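# Hang each bench pipette on its volume-labelled carousel slot

## Task

Every hand pipette lying on the bench must end up hanging on the carousel, in the position labelled with that pipette's own volume (the volume is printed on the top of its push button). Its finger hook's tip must sit behind the rail at the inner end of that slot. The carousel head can be rotated. A pipette counts only if it stays there on its own, without the robot holding it.

## Robot and tools

ROBOT. Two arms, left_arm and right_arm, each with six revolute joints (waist, shoulder, elbow, wrist pitch, wrist yaw, wrist roll) and a two-finger parallel gripper. Base positions in the scene frame: left_arm (-0.022, +0.347, 0) m, quat_wxyz (+0.996, 0, 0, -0.087); right_arm (+0.014, -0.280, 0) m, quat_wxyz (+0.999, 0, 0, +0.038).

SCENE FRAME. One shared frame: origin on the table surface midway between the arms, +z up, +x pointing out over the table, +y toward left_arm. The arm names are labels, not sides of any picture. The fingers point along the gripper's +z axis and close along its y axis. The reported hand point lies between the finger pads, about 1 cm short of the fingertips.

execute_actions. Argument actions is a list holding zero or one item; optional pictures (boolean) turns camera images on or off (on by default).
- Empty list: no command, just returns the current state.
- Move: {"rows": [...], "steps": n}. rows holds 1 to 15 rows; steps is 1 to 15 (default 15), each step lasting 1/30 s. Row k is used on step k; if steps outnumber rows, the final row keeps being used.
- Wait: {"steps": n} with no rows, n up to 300; it returns once n steps have elapsed since the previous result, with your reply time included.
A refused call moves nothing.

ROW LAYOUT. Every row is one flat list of 14 numbers, each in [-1, 1], covering both arms even when only one moves: left_arm waist, shoulder, elbow, wrist pitch, wrist yaw, wrist roll, opening; then the same seven for right_arm. The six joint numbers are scaled offsets, not poses: they are measured from the joint angles shown in the latest result that lists them (before any such result in the scene, and for the second and later calls within one reply, from where the arm stands when the action begins). They are not added to the previous row. A value of 1.0 equals 1.264 rad for waist, 1.32 shoulder, 1.276 elbow, 1.83 wrist pitch, 1.686 wrist yaw, 2.022 wrist roll. Joint ranges (rad): waist -2.880 to 2.880, shoulder 0.000 to 3.142, elbow 0.000 to 3.019, wrist pitch -1.693 to 1.571, wrist yaw -1.571 to 1.571, wrist roll -2.094 to 2.094. A target more than 0.019 rad beyond a range end is refused; true ends may differ by up to 0.019 rad, and a joint aimed past its true end is clipped there, reported as "joint sent to its limit" (possibly about an earlier, still-running action). Missing that line does not prove there is more room. The opening number is absolute, not an offset: +1 fully open (0.094 m pad gap), -1 closed.

MOTION. Speed is capped: each step's target stays within a lead of the measured angle of 0.264 rad (waist), 0.32 (shoulder), 0.276 (elbow), 0.33 (wrist pitch), 0.186 (wrist yaw), 0.522 (wrist roll), and whole-arm targets are scaled back if they would shift the hand over 70 mm from where it is. Big offsets therefore need several actions. A requested shift of a few millimetres may not move the hand. An all-zero offset is not a pause: it pulls the arm back to its reference angles, and arms can droop under zeros. To hold position, send the corrective offsets to the desired angles in the first call of a reply and zeros in later ones, increasing the correction if a joint keeps falling short. Between calls the arms keep heading to the last target until everything nearly stops or a step is HELD; only a new action pushes further. Fingers still moving continue.

RESULTS. The state line reads left_arm: ... | right_arm: ..., giving each gripper's end_effector_position (m) and end_effector_quat_wxyz in the scene frame; printed positions can be off, more at long reach. Joint positions and Joint velocities give, per arm, the six joints (rad, rad/s) then the pad gap (m, m/s). grip_measured is the measured opening on the command scale, with a fixed per-gripper error up to about 1 mm. "joint command not followed" means a clearance check altered or blocked joint targets on some steps; HELD marks steps where part or all of your row was not sent. Joint torques are whole drive outputs with offsets and noise, non-zero even in free air. MOTOR HOT appears from 85 °C; at 100 °C an OVER-TEMPERATURE FAULT drops that arm until it cools.

GRIPPING. Fingers move to where grip_measured would equal your number (except near ±1). To hold something, command about 0.03 below the current grip_measured for a firm hold, less for a light one. Pad force tops out near 50 to 62 N (lower on some grippers, and weaker on parts under about 2 mm thick); first contact can briefly spike.

zoom_image: camera ("cam_low", "cam_left_wrist", "cam_right_wrist") and region [x0, y0, x1, y1] in pixels of that camera's latest image, origin top-left, at most 504 by 504. Useful for reading volume labels.
read_manual: optional section ("licences"); returns licence texts only.
finished_scene: scene (integer, the number of the current scene); ends it irreversibly and reports success. Replying without any tool call ends everything.

CAMERAS. cam_low is fixed (896x504, pinhole with radial distortion); the two wrist cameras are fisheye (504x504) and follow their hands. Supplied calibrations are approximate.

AVOID. Knocking or placing anything off the table, collisions or hard pressing between the arms, dropping or slamming parts, and very hard pushes. Expect occasional brief tugs on held parts or pushes on loose ones. Holding loads heats motors, even while you think.

Each tool is called after "Emit:" as name([rows], argument=value, ...), one row to a line, values as JSON.

## Session

Emit:
execute_actions(actions=[])

Scene clock: 0.00 s of 12600.00 s.
left_arm: end_effector_position=(+0.1212, +0.1512, +0.1442) grip_measured=+1.000 end_effector_quat_wxyz=(+0.156, +0.900, +0.355, +0.200) | right_arm: end_effector_position=(+0.1995, -0.6763, +0.3654) grip_measured=+1.000 end_effector_quat_wxyz=(+0.385, +0.729, +0.362, +0.435)
Joint positions: left_arm=[-1.046  0.724  0.545 -1.068 -0.406  1.236  0.094] | right_arm=[-1.565  1.131  1.057 -0.716 -1.096  1.225  0.094]
Joint velocities: left_arm=[ 0.005 -0.015  0.002  0.012  0.051  0.022  0.   ] | right_arm=[-0.005 -0.015 -0.022 -0.002 -0.007  0.007  0.   ]
Joint torques (N m, as the arm reports them, + toward a larger angle): no reading
camera_calibration (this result's frames):
cam_left_wrist: T_world_to_cam=[[-0.567135, 0.698747, -0.436017, 0.0295035], [0.270722, 0.658124, 0.702554, -0.224213], [0.77786, 0.280404, -0.562411, 0.0665981], [0, 0, 0, 1]] pos_world=[0.0256279, 0.10827, 0.207841]
cam_right_wrist: T_world_to_cam=[[-0.19039, 0.422107, -0.886328, 0.645183], [-0.245347, 0.853733, 0.459286, 0.459701], [0.950556, 0.304902, -0.0589792, 0.163399], [0, 0, 0, 1]] pos_world=[0.080303, -0.714619, 0.370347]

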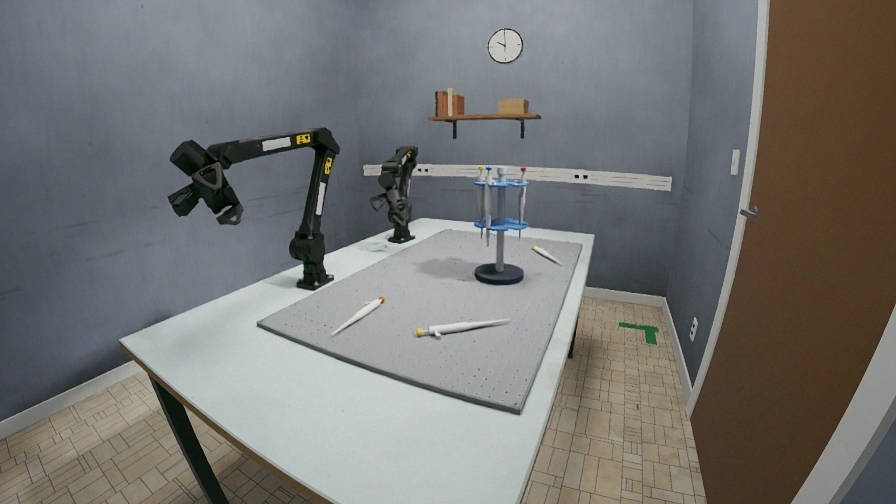

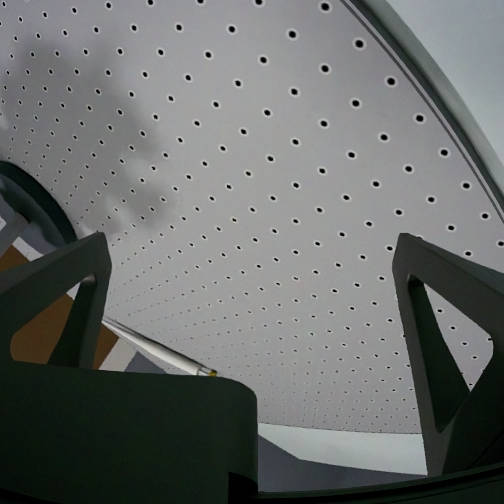

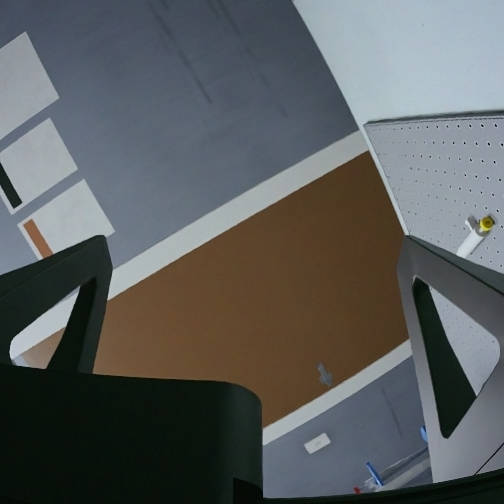

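Emit:
execute_actions([
  {"rows":[[0.55,0.3,1,-0.21,0.24,-0.61,1,1,0.227,0.9,-0.4,0.65,-0.606,1]]},
], pictures=false)

Emit:
execute_actions([
  {"steps":75},
], pictures=false)

Emit:
execute_actions([
  {"rows":[[0,0.235,0.33,0,0,0,1,0,0,0.03,0,0,0,1]]},
], pictures=false)

Emit:
execute_actions([
  {"steps":25},
])

Scene clock: 3.80 s of 12600.00 s.
left_arm: end_effector_position=(+0.2721, +0.1627, +0.2687) grip_measured=+1.000 end_effector_quat_wxyz=(+0.083, +0.440, +0.894, -0.004) | right_arm: end_effector_position=(+0.3629, -0.6418, +0.3301) grip_measured=+1.000 end_effector_quat_wxyz=(+0.185, +0.606, +0.765, +0.112)
Joint positions: left_arm=[-0.388  1.137  1.159 -1.427 -0.01   0.352  0.094] | right_arm=[-0.98   1.455  1.564 -1.359 -0.3    0.486  0.094]
Joint velocities: left_arm=[ 0.317 -0.005  1.057 -0.085  0.066 -1.136  0.   ] | right_arm=[ 1.138 -0.005  0.681 -0.349  0.989 -1.136  0.   ]
Joint torques (N m, as the arm reports them, + toward a larger angle): left_arm=[-0.63 -8.07 12.82  0.5   0.19 -0.11] | right_arm=[  0.1  -10.13  14.69   0.53  -0.18  -0.17]
Steps of this call (steps 1 to 90: nothing new was sent; then 0.30 s passed at rest; steps 91 to 105: all 15 steps of this action). Readings (joint positions):
91: left_arm=[-1.022 0.750 0.571 -1.133 -0.311 1.160] | right_arm=[-1.554 1.142 1.072 -0.756 -1.045 1.183]
92: left_arm=[-0.959 0.817 0.629 -1.256 -0.204 1.063] | right_arm=[-1.532 1.168 1.109 -0.822 -0.986 1.129]
94: left_arm=[-0.813 0.980 0.756 -1.374 -0.071 0.913] | right_arm=[-1.459 1.251 1.206 -0.950 -0.861 1.013]
98: left_arm=[-0.598 1.127 0.928 -1.397 -0.020 0.695] | right_arm=[-1.275 1.401 1.389 -1.197 -0.617 0.785]
105: the state above

Scene clock: 6.30 s of 12600.00 s.
left_arm: end_effector_position=(+0.3110, +0.1471, +0.5700) grip_measured=+1.000 end_effector_quat_wxyz=(+0.379, +0.251, +0.885, -0.100) | right_arm: end_effector_position=(+0.5009, -0.3894, +0.6247) grip_measured=+1.000 end_effector_quat_wxyz=(+0.430, +0.106, +0.895, -0.043)
Joint positions: left_arm=[-0.366  1.11   1.791 -1.447 -0.004  0.013  0.094] | right_arm=[-0.297  1.418  2.179 -1.438 -0.002  0.016  0.094]
Joint velocities: left_arm=[-0.024  0.005  0.002  0.012 -0.007 -0.081  0.   ] | right_arm=[ 0.005 -0.024  0.002 -0.017 -0.051 -0.007  0.   ]
Joint torques (N m, as the arm reports them, + toward a larger angle): left_arm=[ 1.01 -4.47  9.89  1.57  0.09 -0.14] | right_arm=[-0.84 -6.75 10.98  1.29  0.08 -0.16]
Steps of this call (steps 1 to 45: the robot went on to your last target; steps 46 to 75: nothing new was sent). Readings (joint positions):
1: left_arm=[-0.379 1.137 1.196 -1.429 -0.010 0.314] | right_arm=[-0.941 1.455 1.590 -1.369 -0.258 0.449]
2: left_arm=[-0.373 1.137 1.233 -1.431 -0.010 0.281] | right_arm=[-0.903 1.455 1.615 -1.377 -0.217 0.415]
4: left_arm=[-0.370 1.137 1.307 -1.433 -0.008 0.227] | right_arm=[-0.829 1.455 1.664 -1.389 -0.137 0.356]
8: left_arm=[-0.370 1.137 1.455 -1.436 -0.007 0.149] | right_arm=[-0.688 1.455 1.759 -1.402 -0.054 0.268]
75: the state above
All arms were judged still, so your last target was given up. Only a new action makes them travel on or press farther. Fingers that are still opening or closing keep moving.

Scene clock: 6.80 s of 12600.00 s.
left_arm: end_effector_position=(+0.4194, +0.0819, +0.6053) grip_measured=+1.000 end_effector_quat_wxyz=(+0.399, +0.248, +0.876, -0.106) | right_arm: end_effector_position=(+0.5009, -0.3894, +0.6247) grip_measured=+1.000 end_effector_quat_wxyz=(+0.430, +0.106, +0.895, -0.043)
Joint positions: left_arm=[-0.366  1.45   2.173 -1.443 -0.004  0.013  0.094] | right_arm=[-0.297  1.418  2.179 -1.438 -0.002  0.016  0.094]
Joint velocities: left_arm=[-0.005 -0.093  0.012 -0.017  0.022  0.007  0.   ] | right_arm=[-0.005  0.005  0.002 -0.012 -0.037  0.037  0.   ]
Joint torques (N m, as the arm reports them, + toward a larger angle): left_arm=[ -0.25 -12.92  10.43   1.66  -0.01  -0.04] | right_arm=[-0.58 -7.81 12.11  1.73  0.   -0.01]
Steps of this call (steps 1 to 15: all 15 steps of this action). Readings (joint positions):
1: left_arm=[-0.366 1.123 1.806 -1.454 -0.004 0.013] | right_arm=[-0.297 1.418 2.179 -1.438 -0.002 0.016]
2: left_arm=[-0.366 1.150 1.850 -1.462 -0.004 0.013] | right_arm=[-0.297 1.418 2.179 -1.438 -0.002 0.016]
4: left_arm=[-0.366 1.236 1.970 -1.462 -0.004 0.013] | right_arm=[-0.297 1.418 2.179 -1.438 -0.002 0.016]
8: left_arm=[-0.366 1.403 2.172 -1.441 -0.004 0.013] | right_arm=[-0.297 1.418 2.179 -1.438 -0.002 0.016]
15: the state above

Scene clock: 7.63 s of 12600.00 s.
left_arm: end_effector_position=(+0.4155, +0.0843, +0.6100) grip_measured=+1.000 end_effector_quat_wxyz=(+0.403, +0.248, +0.874, -0.107) | right_arm: end_effector_position=(+0.5009, -0.3894, +0.6247) grip_measured=+1.000 end_effector_quat_wxyz=(+0.430, +0.106, +0.895, -0.043)
Joint positions: left_arm=[-0.366  1.44   2.173 -1.443 -0.004  0.013  0.094] | right_arm=[-0.297  1.418  2.179 -1.438 -0.002  0.016  0.094]
Joint velocities: left_arm=[-0.015 -0.005 -0.002 -0.007  0.007  0.066  0.   ] | right_arm=[-0.015 -0.024 -0.022 -0.002 -0.066 -0.022  0.   ]
Joint torques (N m, as the arm reports them, + toward a larger angle): left_arm=[ -0.15 -12.48  10.45   1.75   0.01  -0.05] | right_arm=[-0.59 -7.8  12.11  1.73  0.   -0.01]
Steps of this call (steps 1 to 15: the robot went on to your last target; steps 16 to 25: nothing new was sent). Readings (joint positions):
1: left_arm=[-0.366 1.446 2.173 -1.443 -0.004 0.013] | right_arm=[-0.297 1.418 2.179 -1.438 -0.002 0.016]
2: left_arm=[-0.366 1.445 2.173 -1.443 -0.004 0.013] | right_arm=[-0.297 1.418 2.179 -1.438 -0.002 0.016]
4: left_arm=[-0.366 1.442 2.173 -1.443 -0.004 0.013] | right_arm=[-0.297 1.418 2.179 -1.438 -0.002 0.016]
8: left_arm=[-0.366 1.440 2.173 -1.443 -0.004 0.013] | right_arm=[-0.297 1.418 2.179 -1.438 -0.002 0.016]
25: the state above
All arms were judged still, so your last target was given up. Only a new action makes them travel on or press farther. Fingers that are still opening or closing keep moving.
camera_calibration (this result's frames):
cam_left_wrist: T_world_to_cam=[[-0.511044, -0.859204, -0.0245492, 0.303263], [-0.830286, 0.50083, -0.244528, 0.461399], [0.222395, -0.104582, -0.969331, 0.62986], [0, 0, 0, 1]] pos_world=[0.397996, 0.0953545, 0.730813]
cam_right_wrist: T_world_to_cam=[[-0.206939, -0.978344, -0.00435698, -0.276686], [-0.942459, 0.20054, -0.267498, 0.718518], [0.262579, -0.0512496, -0.963549, 0.575708], [0, 0, 0, 1]] pos_world=[0.468748, -0.385281, 0.745719]

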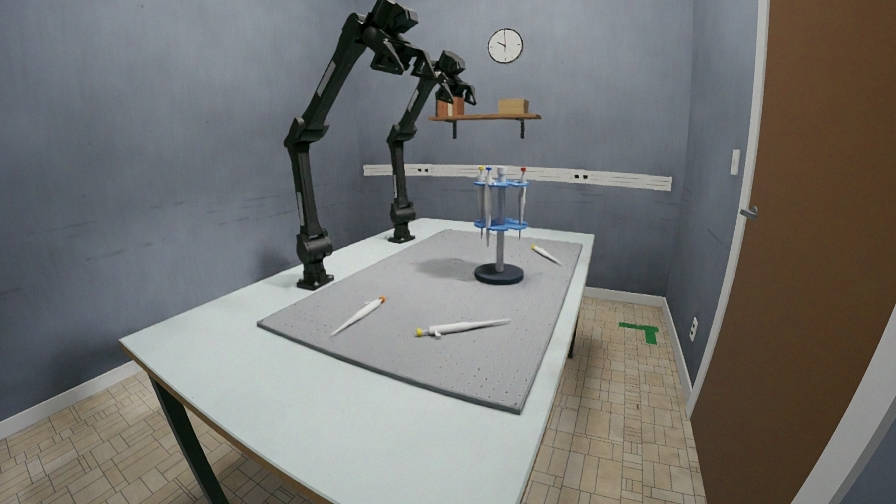

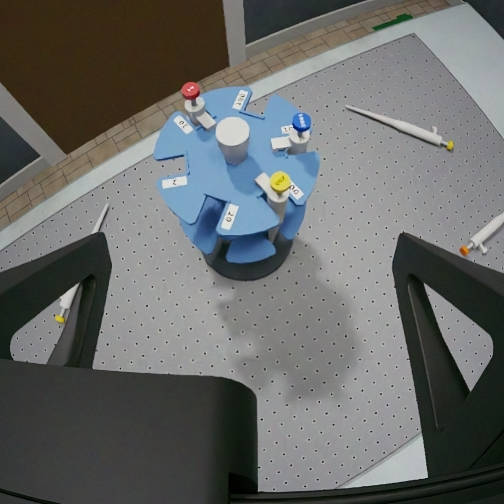

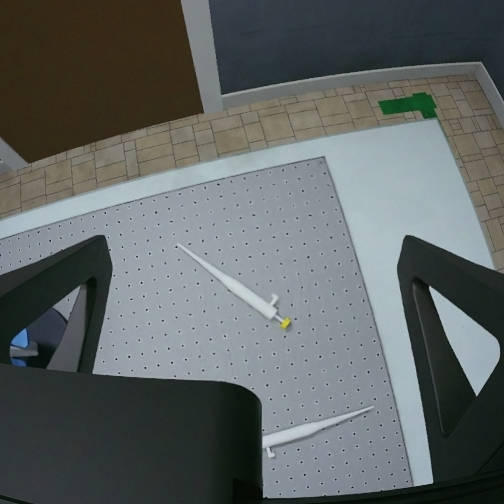

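Emit:
zoom_image(camera="cam_left_wrist", region=[130, 60, 350, 280])

Emit:
zoom_image(camera="cam_low", region=[320, 230, 580, 360])

Region (130, 60, 350, 280) of cam_left_wrist's 504x504 image, scaled by 2.291, with more detail than that image has.

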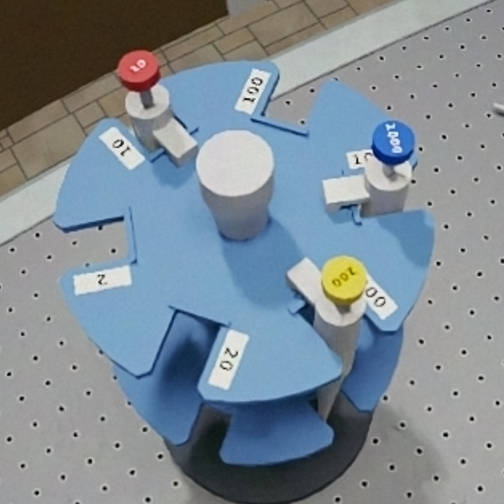

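Region (320, 230, 580, 360) of cam_low's 896x504 image, scaled by 1.938, with more detail than that image has.

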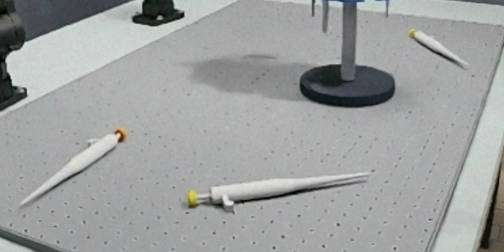

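Emit:
execute_actions([
  {"rows":[[0.3,0,0.03,0,0,0,1,0.07,0.44,-0.27,0.04,0,-0.43,0.3]]},
], pictures=false)

Emit:
execute_actions([
  {"steps":45},
])

Scene clock: 25.67 s of 12600.00 s.
left_arm: end_effector_position=(+0.4837, +0.2795, +0.6100) grip_measured=+1.000 end_effector_quat_wxyz=(+0.417, +0.065, +0.906, -0.022) | right_arm: end_effector_position=(+0.5782, -0.3999, +0.4141) grip_measured=+0.303 end_effector_quat_wxyz=(+0.230, -0.039, +0.971, -0.057)
Joint positions: left_arm=[ 0.041  1.44   2.173 -1.443 -0.008  0.013  0.094] | right_arm=[-0.286  1.607  1.943 -1.428 -0.002 -0.289  0.061]
Joint velocities: left_arm=[-0.171 -0.015  0.002 -0.002  0.007 -0.066  0.   ] | right_arm=[ 0.034  0.728 -0.33   0.027 -0.066 -0.842 -0.   ]
Joint torques (N m, as the arm reports them, + toward a larger angle): left_arm=[ -1.6  -10.54  10.4    1.82   0.1   -0.04] | right_arm=[ 0.2  -9.98 10.25  1.86 -0.01 -0.13]
Steps of this call (steps 1 to 90: nothing new was sent; then 14.53 s passed at rest; steps 91 to 105: all 15 steps of this action). Readings (joint positions):
91: left_arm=[-0.356 1.440 2.173 -1.443 -0.000 0.013] | right_arm=[-0.297 1.420 2.172 -1.436 -0.002 0.002]
92: left_arm=[-0.336 1.440 2.173 -1.443 0.002 0.013] | right_arm=[-0.297 1.419 2.161 -1.435 -0.002 -0.017]
94: left_arm=[-0.263 1.440 2.173 -1.443 0.002 0.013] | right_arm=[-0.296 1.426 2.128 -1.434 -0.002 -0.054]
98: left_arm=[-0.070 1.440 2.173 -1.443 -0.001 0.013] | right_arm=[-0.293 1.467 2.053 -1.433 -0.002 -0.130]
105: the state above

Scene clock: 27.17 s of 12600.00 s.
left_arm: end_effector_position=(+0.4824, +0.2701, +0.6100) grip_measured=+1.000 end_effector_quat_wxyz=(+0.416, +0.074, +0.906, -0.026) | right_arm: end_effector_position=(+0.6246, -0.3617, +0.1179) grip_measured=+0.303 end_effector_quat_wxyz=(-0.005, -0.345, +0.939, +0.004)
Joint positions: left_arm=[ 0.023  1.44   2.173 -1.443 -0.006  0.013  0.094] | right_arm=[-0.21   2.016  1.806 -1.374 -0.002 -0.837  0.061]
Joint velocities: left_arm=[-0.005 -0.005 -0.007  0.012 -0.022 -0.022  0.   ] | right_arm=[-0.015  0.015 -0.022  0.002  0.007  0.022 -0.001]
Joint torques (N m, as the arm reports them, + toward a larger angle): left_arm=[ -0.92 -10.55  10.39   1.87   0.07  -0.04] | right_arm=[ -0.71 -16.79  11.76   0.67  -0.05  -0.16]
Steps of this call (steps 1 to 45: the robot went on to your last target). Readings (joint positions):
1: left_arm=[0.036 1.440 2.173 -1.443 -0.007 0.013] | right_arm=[-0.284 1.633 1.931 -1.427 -0.002 -0.315]
2: left_arm=[0.031 1.440 2.173 -1.443 -0.007 0.013] | right_arm=[-0.283 1.659 1.920 -1.425 -0.002 -0.341]
4: left_arm=[0.025 1.440 2.173 -1.443 -0.006 0.013] | right_arm=[-0.279 1.715 1.901 -1.422 -0.002 -0.393]
8: left_arm=[0.023 1.440 2.173 -1.443 -0.006 0.013] | right_arm=[-0.271 1.832 1.868 -1.409 -0.002 -0.511]
45: the state above
All arms were judged still, so your last target was given up. Only a new action makes them travel on or press farther. Fingers that are still opening or closing keep moving.
camera_calibration (this result's frames):
cam_left_wrist: T_world_to_cam=[[-0.14546, -0.989028, -0.0257924, 0.356639], [-0.958384, 0.14733, -0.244527, 0.581152], [0.245644, -0.0108498, -0.969299, 0.597864], [0, 0, 0, 1]] pos_world=[0.461982, 0.273592, 0.730815]
cam_right_wrist: T_world_to_cam=[[0.662727, -0.748568, -0.0209476, -0.6844], [-0.596692, -0.544756, 0.589236, 0.107407], [-0.452495, -0.378003, -0.80769, 0.366409], [0, 0, 0, 1]] pos_world=[0.683457, -0.315306, 0.21832]

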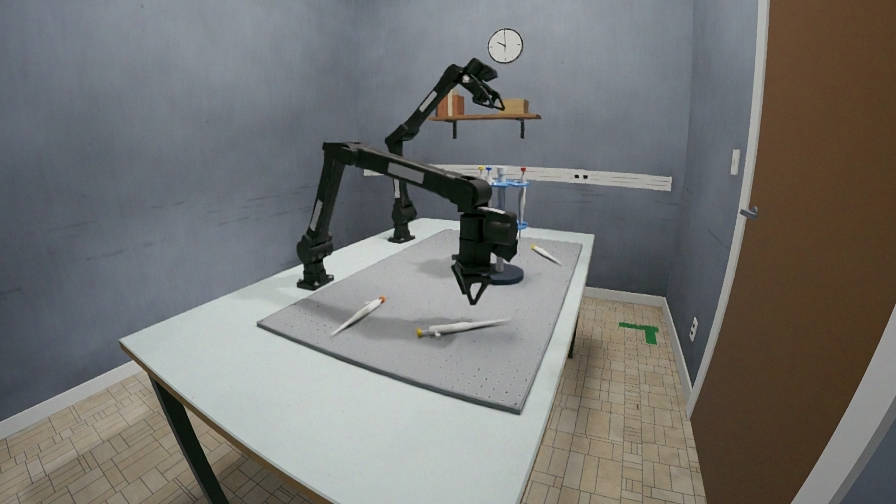

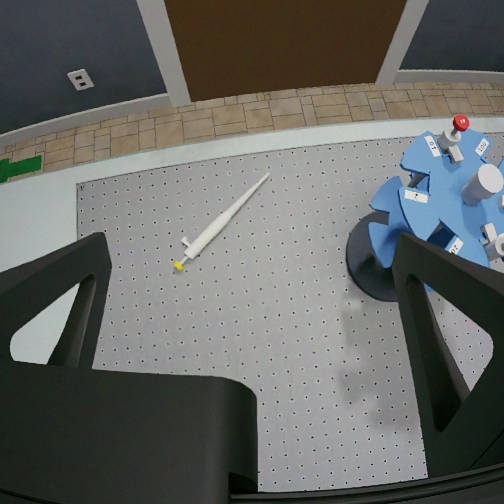

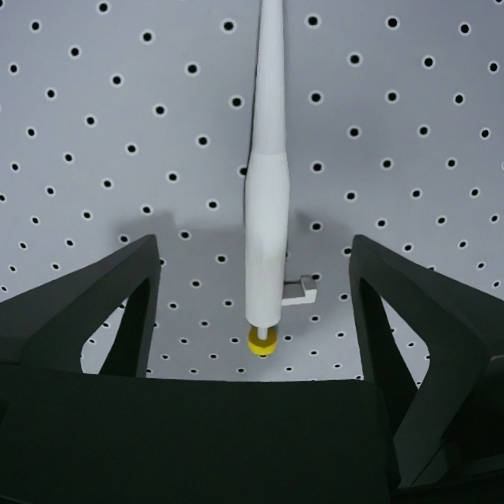

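Emit:
execute_actions([
  {"rows":[[0,0,0.03,0,0,0,1,0.017,0.015,-0.01,0.03,0,0,0.3],[0,0,0.03,0,0,0,1,0.017,0.03,-0.02,0.05,0,0,0.3],[0,0,0.03,0,0,0,1,0.017,0.045,-0.03,0.07,0,0,0.3],[0,0,0.03,0,0,0,1,0.017,0.055,-0.04,0.085,0,0,0.3],[0,0,0.03,0,0,0,1,0.017,0.065,-0.05,0.095,0,0,0.3]]},
], pictures=false)

Emit:
execute_actions([
  {"steps":15},
])

Scene clock: 31.43 s of 12600.00 s.
left_arm: end_effector_position=(+0.4824, +0.2701, +0.6100) grip_measured=+1.000 end_effector_quat_wxyz=(+0.416, +0.074, +0.906, -0.026) | right_arm: end_effector_position=(+0.6357, -0.3576, +0.0417) grip_measured=+0.303 end_effector_quat_wxyz=(-0.001, -0.350, +0.937, +0.001)
Joint positions: left_arm=[ 0.023  1.44   2.173 -1.443 -0.006  0.013  0.094] | right_arm=[-0.2    2.098  1.733 -1.209 -0.001 -0.838  0.061]
Joint velocities: left_arm=[-0.005  0.005 -0.012  0.032 -0.022 -0.051  0.   ] | right_arm=[-0.005  0.005 -0.017  0.007 -0.051 -0.051 -0.   ]
Joint torques (N m, as the arm reports them, + toward a larger angle): left_arm=[ -0.07 -10.49  10.45   1.83  -0.01  -0.04] | right_arm=[  0.7  -16.62   9.89   0.58  -0.09   0.  ]
Steps of this call (steps 1 to 90: nothing new was sent; then 0.77 s passed at rest; steps 91 to 105: all 15 steps of this action). Readings (joint positions):
91: left_arm=[0.023 1.440 2.173 -1.443 -0.006 0.013] | right_arm=[-0.209 2.016 1.804 -1.366 -0.002 -0.837]
92: left_arm=[0.023 1.440 2.173 -1.443 -0.006 0.013] | right_arm=[-0.209 2.016 1.798 -1.346 -0.002 -0.837]
94: left_arm=[0.023 1.440 2.173 -1.443 -0.006 0.013] | right_arm=[-0.208 2.021 1.782 -1.288 -0.002 -0.837]
98: left_arm=[0.023 1.440 2.173 -1.443 -0.006 0.013] | right_arm=[-0.205 2.060 1.751 -1.219 -0.002 -0.837]
105: the state above

Scene clock: 31.93 s of 12600.00 s.
left_arm: end_effector_position=(+0.4824, +0.2701, +0.6100) grip_measured=+1.000 end_effector_quat_wxyz=(+0.416, +0.074, +0.906, -0.026) | right_arm: end_effector_position=(+0.6358, -0.3574, +0.0417) grip_measured=+0.303 end_effector_quat_wxyz=(-0.001, -0.350, +0.937, +0.001)
Joint positions: left_arm=[ 0.023  1.44   2.173 -1.443 -0.006  0.013  0.094] | right_arm=[-0.2    2.098  1.733 -1.209 -0.001 -0.838  0.061]
Joint velocities: left_arm=[-0.024  0.015 -0.032  0.002  0.051  0.022  0.   ] | right_arm=[-0.005 -0.005  0.007 -0.002 -0.007 -0.007 -0.   ]
Joint torques (N m, as the arm reports them, + toward a larger angle): left_arm=[ -0.24 -10.48  10.43   1.9    0.    -0.04] | right_arm=[  0.65 -16.4    9.87   0.61  -0.09   0.  ]
Steps of this call (steps 1 to 15: the robot went on to your last target). Readings (joint positions):
1: left_arm=[0.023 1.440 2.173 -1.443 -0.006 0.013] | right_arm=[-0.200 2.098 1.733 -1.209 -0.001 -0.838]
2: left_arm=[0.023 1.440 2.173 -1.443 -0.006 0.013] | right_arm=[-0.200 2.098 1.733 -1.209 -0.001 -0.838]
4: left_arm=[0.023 1.440 2.173 -1.443 -0.006 0.013] | right_arm=[-0.200 2.098 1.733 -1.209 -0.001 -0.838]
8: left_arm=[0.023 1.440 2.173 -1.443 -0.006 0.013] | right_arm=[-0.200 2.098 1.733 -1.209 -0.001 -0.838]
15: the state above
All arms were judged still, so your last target was given up. Only a new action makes them travel on or press farther. Fingers that are still opening or closing keep moving.
camera_calibration (this result's frames):
cam_left_wrist: T_world_to_cam=[[-0.14546, -0.989028, -0.0257924, 0.356639], [-0.958384, 0.14733, -0.244527, 0.581152], [0.245644, -0.0108498, -0.969299, 0.597864], [0, 0, 0, 1]] pos_world=[0.461982, 0.273592, 0.730815]
cam_right_wrist: T_world_to_cam=[[0.670571, -0.741736, -0.0127009, -0.693044], [-0.596742, -0.549502, 0.584762, 0.159908], [-0.440718, -0.384545, -0.811106, 0.301818], [0, 0, 0, 1]] pos_world=[0.693176, -0.310124, 0.142496]

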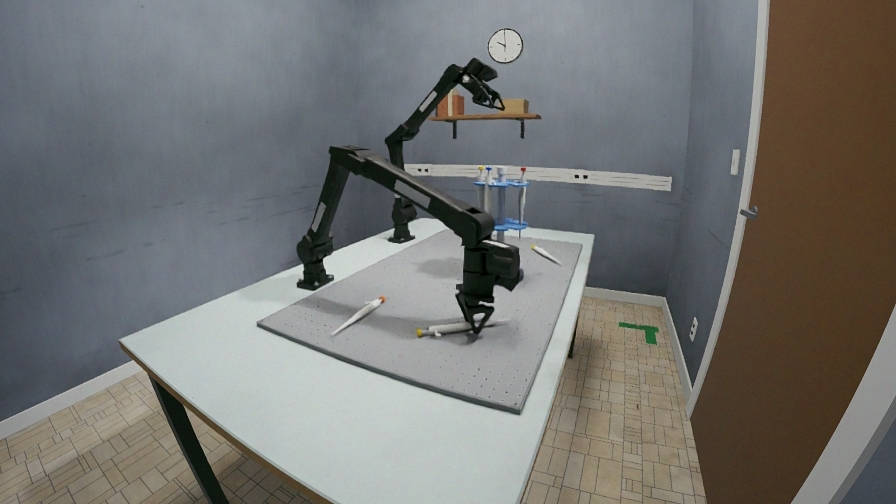

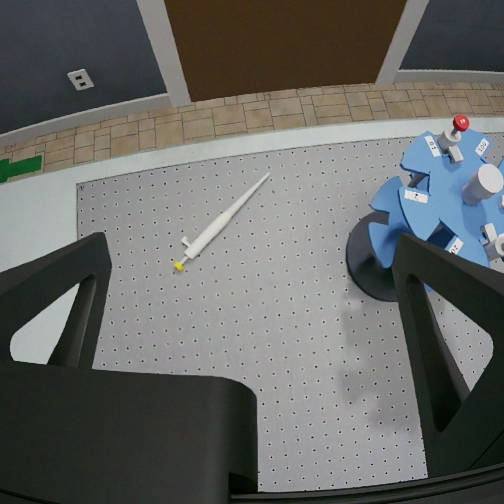

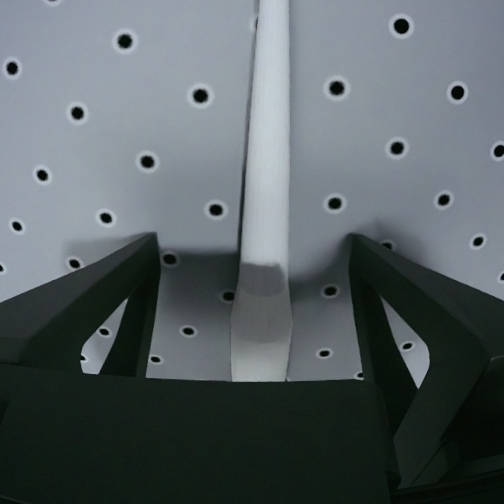

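Emit:
execute_actions([
  {"rows":[[0,0,0.03,0,0,0,1,0,0.018,0,0.005,0,0,0.3],[0,0,0.03,0,0,0,1,0,0.018,0,0.005,0,0,0.3],[0,0,0.03,0,0,0,1,0,0.018,0,0.005,0,0,0.3],[0,0,0.03,0,0,0,1,0,0.018,0,0.005,0,0,0.3],[0,0,0.03,0,0,0,1,0,0.018,0,0.005,0,0,-0.85]]},
], pictures=false)

Emit:
execute_actions([
  {"steps":10},
], pictures=false)

Scene clock: 34.90 s of 12600.00 s.
left_arm: end_effector_position=(+0.4824, +0.2701, +0.6100) grip_measured=+1.000 end_effector_quat_wxyz=(+0.416, +0.074, +0.906, -0.026) | right_arm: end_effector_position=(+0.6357, -0.3574, +0.0413) grip_measured=-0.700 end_effector_quat_wxyz=(-0.001, -0.350, +0.937, +0.001)
Joint positions: left_arm=[ 0.023  1.44   2.173 -1.443 -0.006  0.013  0.094] | right_arm=[-0.2    2.098  1.733 -1.209 -0.001 -0.838  0.014]
Joint velocities: left_arm=[-0.005 -0.005  0.007 -0.012 -0.007 -0.022  0.   ] | right_arm=[-0.015 -0.005  0.007 -0.007 -0.022  0.007 -0.001]
Joint torques (N m, as the arm reports them, + toward a larger angle): left_arm=[ -0.08 -10.39  10.42   1.91   0.01  -0.04] | right_arm=[ -0.56 -15.04   8.99   0.67  -0.04   0.  ]
Steps of this call (steps 1 to 74: nothing new was sent; steps 75 to 89: all 15 steps of this action). Readings (joint positions):
75: left_arm=[0.023 1.440 2.173 -1.443 -0.006 0.013] | right_arm=[-0.200 2.098 1.733 -1.209 -0.001 -0.838]
76: left_arm=[0.023 1.440 2.173 -1.443 -0.006 0.013] | right_arm=[-0.200 2.098 1.733 -1.209 -0.001 -0.838]
78: left_arm=[0.023 1.440 2.173 -1.443 -0.006 0.013] | right_arm=[-0.200 2.098 1.733 -1.209 -0.001 -0.838]
82: left_arm=[0.023 1.440 2.173 -1.443 -0.006 0.013] | right_arm=[-0.200 2.098 1.733 -1.209 -0.001 -0.838]
89: the state above

Scene clock: 35.23 s of 12600.00 s.
left_arm: end_effector_position=(+0.4824, +0.2701, +0.6100) grip_measured=+1.000 end_effector_quat_wxyz=(+0.416, +0.074, +0.906, -0.026) | right_arm: end_effector_position=(+0.6357, -0.3574, +0.0413) grip_measured=-0.700 end_effector_quat_wxyz=(-0.001, -0.350, +0.937, +0.001)
Joint positions: left_arm=[ 0.023  1.44   2.173 -1.443 -0.006  0.013  0.094] | right_arm=[-0.2    2.098  1.733 -1.209 -0.001 -0.838  0.014]
Joint velocities: left_arm=[-0.005  0.005 -0.012 -0.002  0.022 -0.051  0.   ] | right_arm=[ 0.005  0.005 -0.007  0.002  0.051 -0.007 -0.   ]
Joint torques (N m, as the arm reports them, + toward a larger angle): left_arm=[ -0.12 -10.7   10.34   1.87  -0.01  -0.04] | right_arm=[ -0.64 -15.04   9.04   0.65  -0.05  -0.01]
Steps of this call (steps 1 to 10: the robot went on to your last target). Readings (joint positions):
1: left_arm=[0.023 1.440 2.173 -1.443 -0.006 0.013] | right_arm=[-0.200 2.098 1.733 -1.209 -0.001 -0.838]
2: left_arm=[0.023 1.440 2.173 -1.443 -0.006 0.013] | right_arm=[-0.200 2.098 1.733 -1.209 -0.001 -0.838]
4: left_arm=[0.023 1.440 2.173 -1.443 -0.006 0.013] | right_arm=[-0.200 2.098 1.733 -1.209 -0.001 -0.838]
8: left_arm=[0.023 1.440 2.173 -1.443 -0.006 0.013] | right_arm=[-0.200 2.098 1.733 -1.209 -0.001 -0.838]
10: the state above

Emit:
execute_actions([
  {"rows":[[-0.68,-0.18,-0.6,0.5,0,0.77,0.5,0,-0.05,0.03,-0.03,0,0,-0.85],[-0.68,-0.18,-0.6,0.5,0,0.77,0.5,0,-0.1,0.03,-0.06,0,0,-0.85],[-0.68,-0.18,-0.6,0.5,0,0.77,0.5,0,-0.15,0.0,-0.09,0,0,-0.85],[-0.68,-0.18,-0.6,0.5,0,0.77,0.5,0,-0.2,-0.03,-0.1,0,0,-0.85],[-0.68,-0.18,-0.6,0.5,0,0.77,0.5,0,-0.25,-0.07,-0.11,0,0,-0.85],[-0.68,-0.18,-0.6,0.5,0,0.77,0.5,0,-0.3,-0.11,-0.12,0,0,-0.85],[-0.68,-0.18,-0.6,0.5,0,0.77,0.5,0,-0.35,-0.15,-0.13,0,0,-0.85],[-0.68,-0.18,-0.6,0.5,0,0.77,0.5,0,-0.4,-0.19,-0.14,0,0,-0.85],[-0.68,-0.18,-0.6,0.5,0,0.77,0.5,0,-0.45,-0.23,-0.15,0,0,-0.85],[-0.68,-0.18,-0.6,0.5,0,0.77,0.5,0,-0.5,-0.27,-0.16,0,0,-0.85],[-0.68,-0.18,-0.6,0.5,0,0.77,0.5,0,-0.55,-0.31,-0.17,0,0,-0.85],[-0.68,-0.18,-0.6,0.5,0,0.77,0.5,0,-0.605,-0.36,-0.175,0,0,-0.85]]},
], pictures=false)

Emit:
execute_actions([
  {"steps":50},
], pictures=false)

Emit:
execute_actions([
  {"rows":[[0,0,-0.73,0.7,0,0,0.5,0,0,0.03,0,0,0,-0.85]]},
], pictures=false)

Emit:
execute_actions([
  {"steps":40},
])

Scene clock: 44.73 s of 12600.00 s.
left_arm: end_effector_position=(+0.3769, -0.0352, +0.4930) grip_measured=+0.503 end_effector_quat_wxyz=(+0.533, +0.591, +0.606, +0.010) | right_arm: end_effector_position=(+0.4491, -0.3343, +0.1627) grip_measured=-0.700 end_effector_quat_wxyz=(-0.067, -0.349, +0.934, +0.036)
Joint positions: left_arm=[-0.591  1.229  1.465 -0.682 -0.01   0.787  0.071] | right_arm=[-0.2    1.618  1.354 -1.459 -0.001 -0.838  0.014]
Joint velocities: left_arm=[-1.411  0.015 -0.681  0.725  0.051  1.59  -0.001] | right_arm=[ 0.005 -1.538 -0.896 -0.422 -0.007  0.022  0.   ]
Joint torques (N m, as the arm reports them, + toward a larger angle): left_arm=[ -1.33 -11.31  10.85   2.75   0.11  -0.01] | right_arm=[ -0.6  -13.15  11.43  -0.17  -0.05  -0.02]
Steps of this call (steps 1 to 15: the robot went on to your last target; steps 16 to 90: nothing new was sent; then 6.00 s passed at rest; steps 91 to 105: all 15 steps of this action). Readings (joint positions):
91: left_arm=[0.015 1.427 2.144 -1.407 -0.010 0.053] | right_arm=[-0.200 2.096 1.733 -1.215 -0.001 -0.838]
92: left_arm=[-0.003 1.398 2.085 -1.343 -0.012 0.106] | right_arm=[-0.200 2.091 1.733 -1.234 -0.001 -0.838]
94: left_arm=[-0.074 1.342 1.964 -1.225 -0.012 0.217] | right_arm=[-0.200 2.069 1.721 -1.276 -0.001 -0.838]
98: left_arm=[-0.266 1.253 1.741 -0.994 -0.011 0.432] | right_arm=[-0.200 1.955 1.631 -1.336 -0.001 -0.838]
105: the state above

Scene clock: 46.40 s of 12600.00 s.
left_arm: end_effector_position=(+0.2725, -0.1330, +0.4870) grip_measured=+0.503 end_effector_quat_wxyz=(+0.543, +0.793, +0.230, +0.152) | right_arm: end_effector_position=(+0.3809, -0.3258, +0.2516) grip_measured=-0.700 end_effector_quat_wxyz=(+0.002, -0.350, +0.937, -0.001)
Joint positions: left_arm=[-0.846  1.226  1.401 -0.547 -0.004  1.56   0.071] | right_arm=[-0.2    1.304  1.261 -1.523 -0.001 -0.838  0.014]
Joint velocities: left_arm=[-0.005 -0.015  0.012 -0.017 -0.037 -0.007  0.001] | right_arm=[-0.005 -0.005  0.002 -0.027  0.081 -0.095 -0.001]
Joint torques (N m, as the arm reports them, + toward a larger angle): left_arm=[  0.64 -12.01   9.93   2.87  -0.04  -0.02] | right_arm=[-0.59 -7.67 10.83  0.06 -0.05 -0.01]
Steps of this call (steps 1 to 45: the robot went on to your last target; steps 46 to 50: nothing new was sent). Readings (joint positions):
1: left_arm=[-0.639 1.230 1.444 -0.659 -0.010 0.844] | right_arm=[-0.200 1.567 1.327 -1.472 -0.001 -0.838]
2: left_arm=[-0.687 1.230 1.427 -0.636 -0.010 0.912] | right_arm=[-0.200 1.514 1.306 -1.482 -0.001 -0.838]
4: left_arm=[-0.782 1.230 1.406 -0.590 -0.007 1.099] | right_arm=[-0.200 1.409 1.279 -1.501 -0.001 -0.838]
8: left_arm=[-0.872 1.229 1.401 -0.552 -0.002 1.372] | right_arm=[-0.200 1.256 1.272 -1.520 -0.001 -0.838]
50: the state above
All arms were judged still, so your last target was given up. Only a new action makes them travel on or press farther. Fingers that are still opening or closing keep moving.

Scene clock: 46.90 s of 12600.00 s.
left_arm: end_effector_position=(+0.2276, -0.0598, +0.1968) grip_measured=+0.503 end_effector_quat_wxyz=(+0.608, +0.745, +0.216, +0.170) | right_arm: end_effector_position=(+0.3809, -0.3258, +0.2516) grip_measured=-0.700 end_effector_quat_wxyz=(+0.002, -0.350, +0.937, -0.001)
Joint positions: left_arm=[-0.846  1.23   0.47   0.556 -0.004  1.56   0.071] | right_arm=[-0.2    1.304  1.261 -1.523 -0.001 -0.838  0.014]
Joint velocities: left_arm=[ 0.024  0.181 -1.219  1.902 -0.037 -0.037 -0.001] | right_arm=[-0.015 -0.005 -0.002 -0.022 -0.037 -0.007  0.001]
Joint torques (N m, as the arm reports them, + toward a larger angle): left_arm=[-0.13 -8.4  13.24  3.36  0.02 -0.13] | right_arm=[-0.61 -7.37 13.07  0.31 -0.05  0.  ]
Steps of this call (steps 1 to 15: all 15 steps of this action). Readings (joint positions):
1: left_arm=[-0.846 1.223 1.372 -0.496 -0.004 1.560] | right_arm=[-0.200 1.304 1.261 -1.523 -0.001 -0.838]
2: left_arm=[-0.846 1.208 1.319 -0.404 -0.004 1.560] | right_arm=[-0.200 1.304 1.261 -1.523 -0.001 -0.838]
4: left_arm=[-0.846 1.194 1.198 -0.258 -0.004 1.560] | right_arm=[-0.200 1.304 1.261 -1.523 -0.001 -0.838]
8: left_arm=[-0.846 1.201 0.945 0.011 -0.004 1.560] | right_arm=[-0.200 1.304 1.261 -1.523 -0.001 -0.838]
15: the state above

Scene clock: 48.23 s of 12600.00 s.
left_arm: end_effector_position=(+0.2253, -0.0560, +0.2147) grip_measured=+0.503 end_effector_quat_wxyz=(+0.651, +0.708, +0.205, +0.182) | right_arm: end_effector_position=(+0.3809, -0.3258, +0.2516) grip_measured=-0.700 end_effector_quat_wxyz=(+0.002, -0.350, +0.937, -0.001)
Joint positions: left_arm=[-0.846  1.237  0.435  0.715 -0.004  1.56   0.071] | right_arm=[-0.2    1.304  1.261 -1.523 -0.001 -0.838  0.014]
Joint velocities: left_arm=[-0.015  0.005 -0.007 -0.022 -0.022 -0.022 -0.001] | right_arm=[-0.015  0.015 -0.007 -0.012  0.022 -0.022  0.   ]
Joint torques (N m, as the arm reports them, + toward a larger angle): left_arm=[-0.14 -7.64  9.84  2.9   0.   -0.13] | right_arm=[-0.62 -7.26 13.11  0.3  -0.05 -0.01]
Steps of this call (steps 1 to 30: the robot went on to your last target; steps 31 to 40: nothing new was sent). Readings (joint positions):
1: left_arm=[-0.846 1.235 0.440 0.608 -0.004 1.560] | right_arm=[-0.200 1.304 1.261 -1.523 -0.001 -0.838]
2: left_arm=[-0.846 1.237 0.429 0.640 -0.004 1.560] | right_arm=[-0.200 1.304 1.261 -1.523 -0.001 -0.838]
4: left_arm=[-0.846 1.237 0.432 0.685 -0.004 1.560] | right_arm=[-0.200 1.304 1.261 -1.523 -0.001 -0.838]
8: left_arm=[-0.846 1.237 0.435 0.714 -0.004 1.560] | right_arm=[-0.200 1.304 1.261 -1.523 -0.001 -0.838]
40: the state above
All arms were judged still, so your last target was given up. Only a new action makes them travel on or press farther. Fingers that are still opening or closing keep moving.
camera_calibration (this result's frames):
cam_left_wrist: T_world_to_cam=[[-0.0442027, 0.0566297, -0.997416, 0.230839], [0.392529, 0.919082, 0.0347863, -0.0349296], [0.918677, -0.389977, -0.0628547, -0.093195], [0, 0, 0, 1]] pos_world=[0.109531, -0.0173132, 0.2256]
cam_right_wrist: T_world_to_cam=[[0.670646, -0.741745, -0.00692793, -0.497487], [-0.601155, -0.548955, 0.580742, -0.0948037], [-0.434566, -0.385307, -0.814058, 0.370059], [0, 0, 0, 1]] pos_world=[0.437461, -0.278465, 0.352859]

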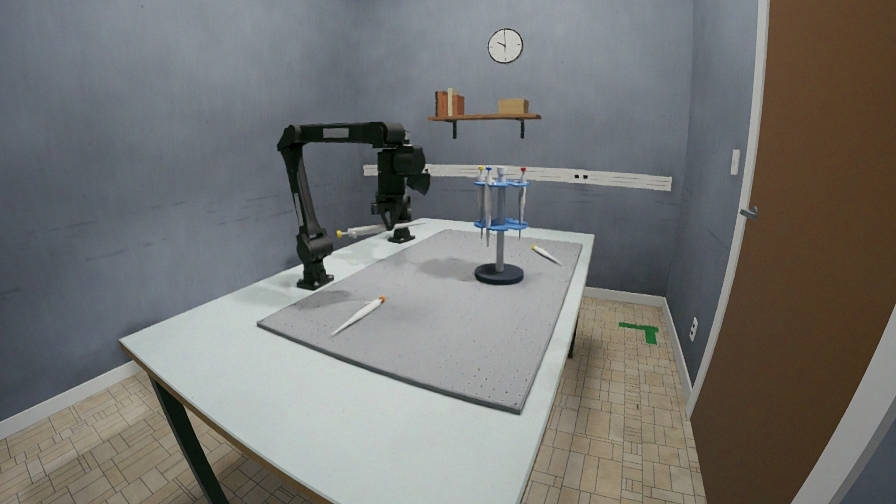

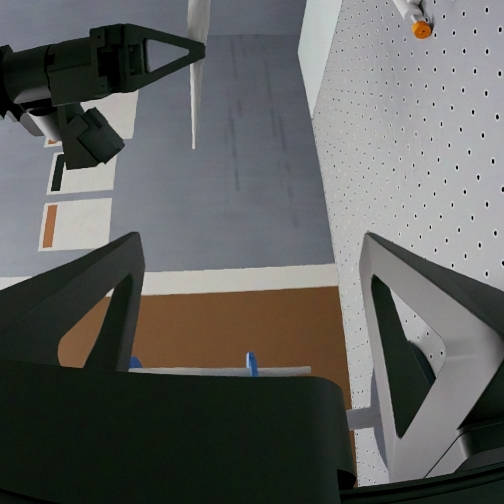

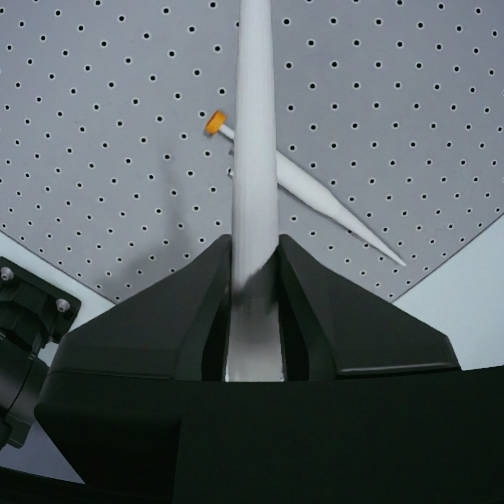

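Emit:
execute_actions([
  {"rows":[[0.008,-0.03,0.05,0.03,0,0,0.5,0.1,0,0.02,0,0,0.08,-0.85],[0.008,-0.03,0.05,0.03,0,0,0.5,0.2,0,0.02,0,0,0.16,-0.85],[0.008,-0.03,0.05,0.03,0,0,0.5,0.3,0,0.02,0,0,0.24,-0.85],[0.008,-0.03,0.05,0.03,0,0,0.5,0.4,0,0.02,0,0,0.32,-0.85],[0.008,-0.03,0.05,0.03,0,0,0.5,0.47,0,0.02,0,0,0.37,-0.85],[0.008,-0.03,0.05,0.03,0,0,0.5,0.52,0,0.02,0,0,0.405,-0.85]]},
], pictures=false)

Emit:
execute_actions([
  {"steps":30},
])

Scene clock: 51.70 s of 12600.00 s.
left_arm: end_effector_position=(+0.2270, -0.0588, +0.2444) grip_measured=+0.503 end_effector_quat_wxyz=(+0.679, +0.681, +0.198, +0.189) | right_arm: end_effector_position=(+0.3262, -0.0774, +0.2503) grip_measured=-0.847 end_effector_quat_wxyz=(+0.004, -0.345, +0.939, +0.004)
Joint positions: left_arm=[-0.846  1.213  0.453  0.753 -0.004  1.56   0.071] | right_arm=[ 0.497  1.308  1.261 -1.515 -0.006 -0.13   0.007]
Joint velocities: left_arm=[ 0.015  0.005 -0.012  0.012 -0.037 -0.066 -0.001] | right_arm=[ 0.435 -0.015 -0.007 -0.007  0.022  0.637 -0.   ]
Joint torques (N m, as the arm reports them, + toward a larger angle): left_arm=[ 0.54 -8.06 10.99  2.81  0.   -0.12] | right_arm=[-5.99 -7.22 11.91  0.13  0.15  0.19]
Steps of this call (steps 1 to 89: nothing new was sent; steps 90 to 104: all 15 steps of this action). Readings (joint positions):
90: left_arm=[-0.846 1.236 0.436 0.720 -0.004 1.560] | right_arm=[-0.192 1.308 1.261 -1.515 -0.000 -0.815]
91: left_arm=[-0.846 1.234 0.436 0.729 -0.004 1.560] | right_arm=[-0.172 1.308 1.261 -1.515 0.003 -0.776]
93: left_arm=[-0.846 1.227 0.442 0.742 -0.004 1.560] | right_arm=[-0.093 1.308 1.261 -1.515 0.003 -0.659]
97: left_arm=[-0.846 1.214 0.452 0.752 -0.004 1.560] | right_arm=[0.136 1.308 1.261 -1.515 0.003 -0.402]
104: the state above

Scene clock: 52.70 s of 12600.00 s.
left_arm: end_effector_position=(+0.2270, -0.0588, +0.2444) grip_measured=+0.503 end_effector_quat_wxyz=(+0.679, +0.681, +0.198, +0.189) | right_arm: end_effector_position=(+0.3326, -0.0877, +0.2503) grip_measured=-0.847 end_effector_quat_wxyz=(+0.004, -0.285, +0.959, +0.003)
Joint positions: left_arm=[-0.846  1.213  0.453  0.753 -0.004  1.56   0.071] | right_arm=[ 0.466  1.308  1.261 -1.515 -0.003 -0.035  0.007]
Joint velocities: left_arm=[ 0.005 -0.005  0.007 -0.002 -0.007 -0.007 -0.001] | right_arm=[-0.005 -0.005 -0.007 -0.002 -0.066 -0.022  0.001]
Joint torques (N m, as the arm reports them, + toward a larger angle): left_arm=[ 0.52 -8.08 10.96  2.79  0.   -0.13] | right_arm=[-1.26 -7.6  12.01 -0.01  0.06  0.19]
Steps of this call (steps 1 to 30: the robot went on to your last target). Readings (joint positions):
1: left_arm=[-0.846 1.213 0.453 0.753 -0.004 1.560] | right_arm=[0.505 1.308 1.261 -1.515 -0.006 -0.112]
2: left_arm=[-0.846 1.213 0.453 0.753 -0.004 1.560] | right_arm=[0.503 1.308 1.261 -1.515 -0.005 -0.097]
4: left_arm=[-0.846 1.213 0.453 0.753 -0.004 1.560] | right_arm=[0.490 1.308 1.261 -1.515 -0.005 -0.075]
8: left_arm=[-0.846 1.213 0.453 0.753 -0.004 1.560] | right_arm=[0.467 1.308 1.261 -1.515 -0.003 -0.051]
30: the state above
All arms were judged still, so your last target was given up. Only a new action makes them travel on or press farther. Fingers that are still opening or closing keep moving.
camera_calibration (this result's frames):
cam_left_wrist: T_world_to_cam=[[-0.00216839, -0.0119396, -0.999926, 0.24774], [0.392046, 0.91987, -0.0118339, -0.0225641], [0.919943, -0.392043, 0.00268624, -0.110352], [0, 0, 0, 1]] pos_world=[0.110901, -0.0195489, 0.247751]
cam_right_wrist: T_world_to_cam=[[0.562823, -0.826485, -0.0123492, -0.258677], [-0.67135, -0.465792, 0.576477, 0.0394013], [-0.482202, -0.316164, -0.81702, 0.462427], [0, 0, 0, 1]] pos_world=[0.395025, -0.0492372, 0.351904]

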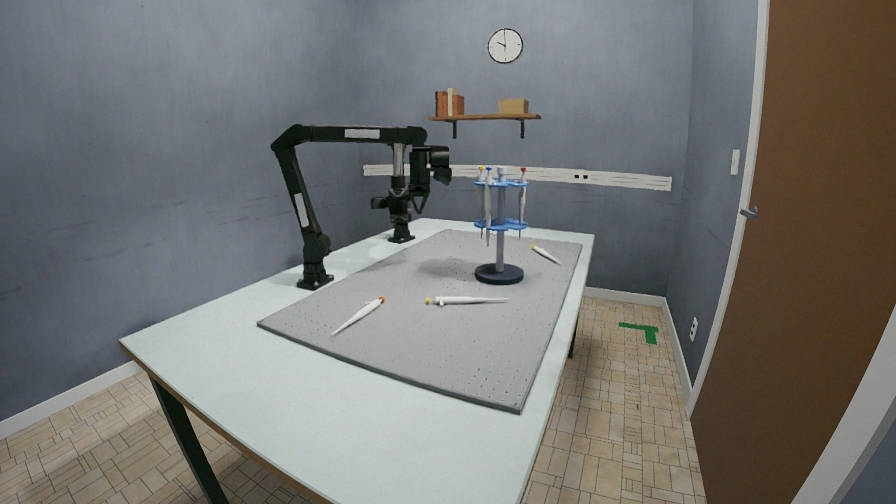

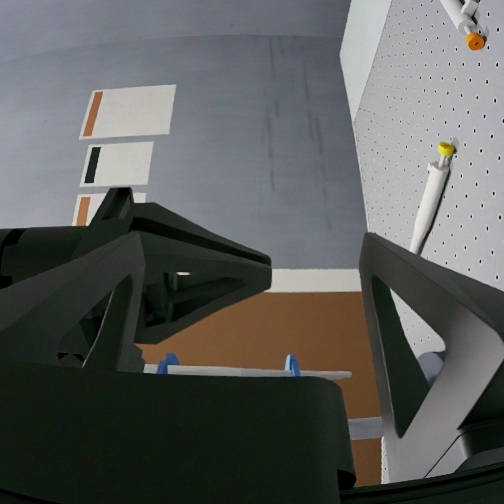

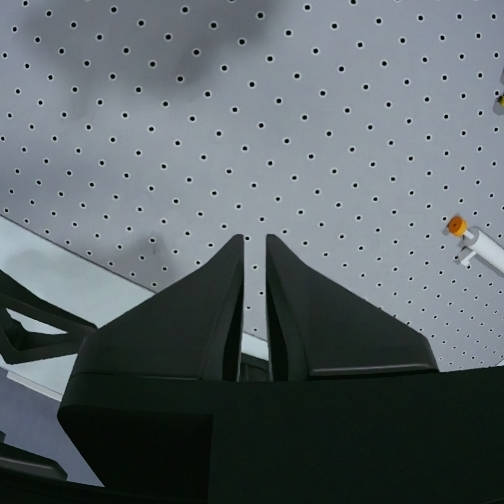

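Emit:
execute_actions([
  {"rows":[[0,0,0.03,0,0,0,0.5,-0.45,0.09,0.75,0.04,0,0.017,0.3]]},
], pictures=false)

Emit:
execute_actions([
  {"steps":40},
])

Scene clock: 55.13 s of 12600.00 s.
left_arm: end_effector_position=(+0.2270, -0.0588, +0.2444) grip_measured=+0.503 end_effector_quat_wxyz=(+0.679, +0.681, +0.198, +0.189) | right_arm: end_effector_position=(+0.4930, -0.2369, +0.3681) grip_measured=+0.297 end_effector_quat_wxyz=(+0.162, -0.061, +0.985, +0.007)
Joint positions: left_arm=[-0.846  1.213  0.453  0.753 -0.004  1.56   0.071] | right_arm=[ 0.012  1.416  1.643 -1.472 -0.006 -0.034  0.061]
Joint velocities: left_arm=[-0.015 -0.015  0.002  0.002 -0.007  0.037  0.   ] | right_arm=[-0.884  0.054  0.906  0.022 -0.007 -0.037 -0.001]
Joint torques (N m, as the arm reports them, + toward a larger angle): left_arm=[-0.13 -6.51 10.29  2.11  0.   -0.13] | right_arm=[-0.52 -9.39 15.38  1.62  0.    0.09]
Steps of this call (steps 1 to 58: nothing new was sent; steps 59 to 73: all 15 steps of this action). Readings (joint positions):
59: left_arm=[-0.846 1.213 0.453 0.753 -0.004 1.560] | right_arm=[0.459 1.311 1.268 -1.515 -0.005 -0.035]
60: left_arm=[-0.846 1.213 0.453 0.753 -0.004 1.560] | right_arm=[0.444 1.321 1.287 -1.513 -0.006 -0.035]
62: left_arm=[-0.846 1.213 0.453 0.753 -0.004 1.560] | right_arm=[0.390 1.347 1.342 -1.502 -0.006 -0.035]
66: left_arm=[-0.846 1.213 0.453 0.753 -0.004 1.560] | right_arm=[0.254 1.390 1.456 -1.481 -0.006 -0.035]
73: the state above

Scene clock: 56.47 s of 12600.00 s.
left_arm: end_effector_position=(+0.2270, -0.0588, +0.2444) grip_measured=+0.503 end_effector_quat_wxyz=(+0.679, +0.681, +0.198, +0.189) | right_arm: end_effector_position=(+0.5083, -0.2905, +0.6333) grip_measured=+0.297 end_effector_quat_wxyz=(+0.437, +0.001, +0.899, -0.007)
Joint positions: left_arm=[-0.846  1.213  0.453  0.753 -0.004  1.56   0.071] | right_arm=[-0.098  1.418  2.204 -1.451 -0.004 -0.017  0.061]
Joint velocities: left_arm=[-0.015 -0.024 -0.007  0.017  0.022 -0.022  0.001] | right_arm=[ 0.005  0.015 -0.007 -0.002 -0.022 -0.051 -0.001]
Joint torques (N m, as the arm reports them, + toward a larger angle): left_arm=[ 0.   -6.57 10.35  2.11  0.   -0.13] | right_arm=[-0.96 -7.32  9.9   2.12  0.03  0.14]
Steps of this call (steps 1 to 30: the robot went on to your last target; steps 31 to 40: nothing new was sent). Readings (joint positions):
1: left_arm=[-0.846 1.213 0.453 0.753 -0.004 1.560] | right_arm=[-0.016 1.418 1.676 -1.471 -0.006 -0.033]
2: left_arm=[-0.846 1.213 0.453 0.753 -0.004 1.560] | right_arm=[-0.039 1.420 1.711 -1.470 -0.005 -0.033]
4: left_arm=[-0.846 1.213 0.453 0.753 -0.004 1.560] | right_arm=[-0.074 1.424 1.787 -1.469 -0.004 -0.031]
8: left_arm=[-0.846 1.213 0.453 0.753 -0.004 1.560] | right_arm=[-0.098 1.424 1.951 -1.466 -0.004 -0.029]
40: the state above
All arms were judged still, so your last target was given up. Only a new action makes them travel on or press farther. Fingers that are still opening or closing keep moving.
camera_calibration (this result's frames):
cam_left_wrist: T_world_to_cam=[[-0.00216839, -0.0119396, -0.999926, 0.24774], [0.392046, 0.91987, -0.0118339, -0.0225641], [0.919943, -0.392043, 0.00268624, -0.110352], [0, 0, 0, 1]] pos_world=[0.110901, -0.0195489, 0.247751]
cam_right_wrist: T_world_to_cam=[[0.0124281, -0.999704, 0.0209248, -0.312047], [-0.960632, -0.0177456, -0.277258, 0.659939], [0.277547, -0.0166552, -0.960568, 0.587703], [0, 0, 0, 1]] pos_world=[0.474721, -0.290456, 0.754031]

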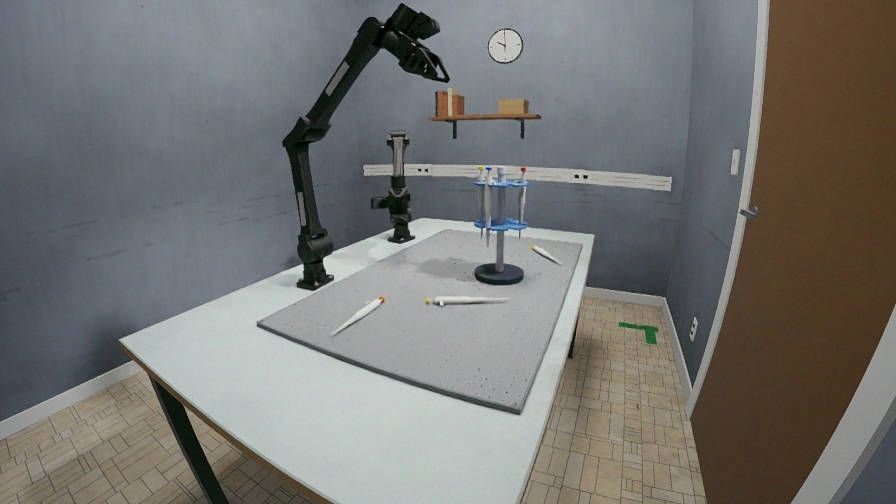

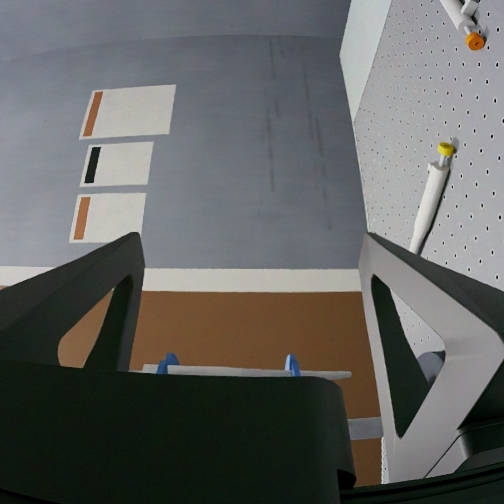

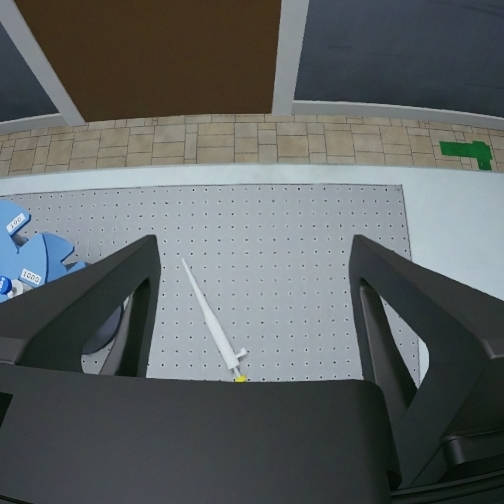

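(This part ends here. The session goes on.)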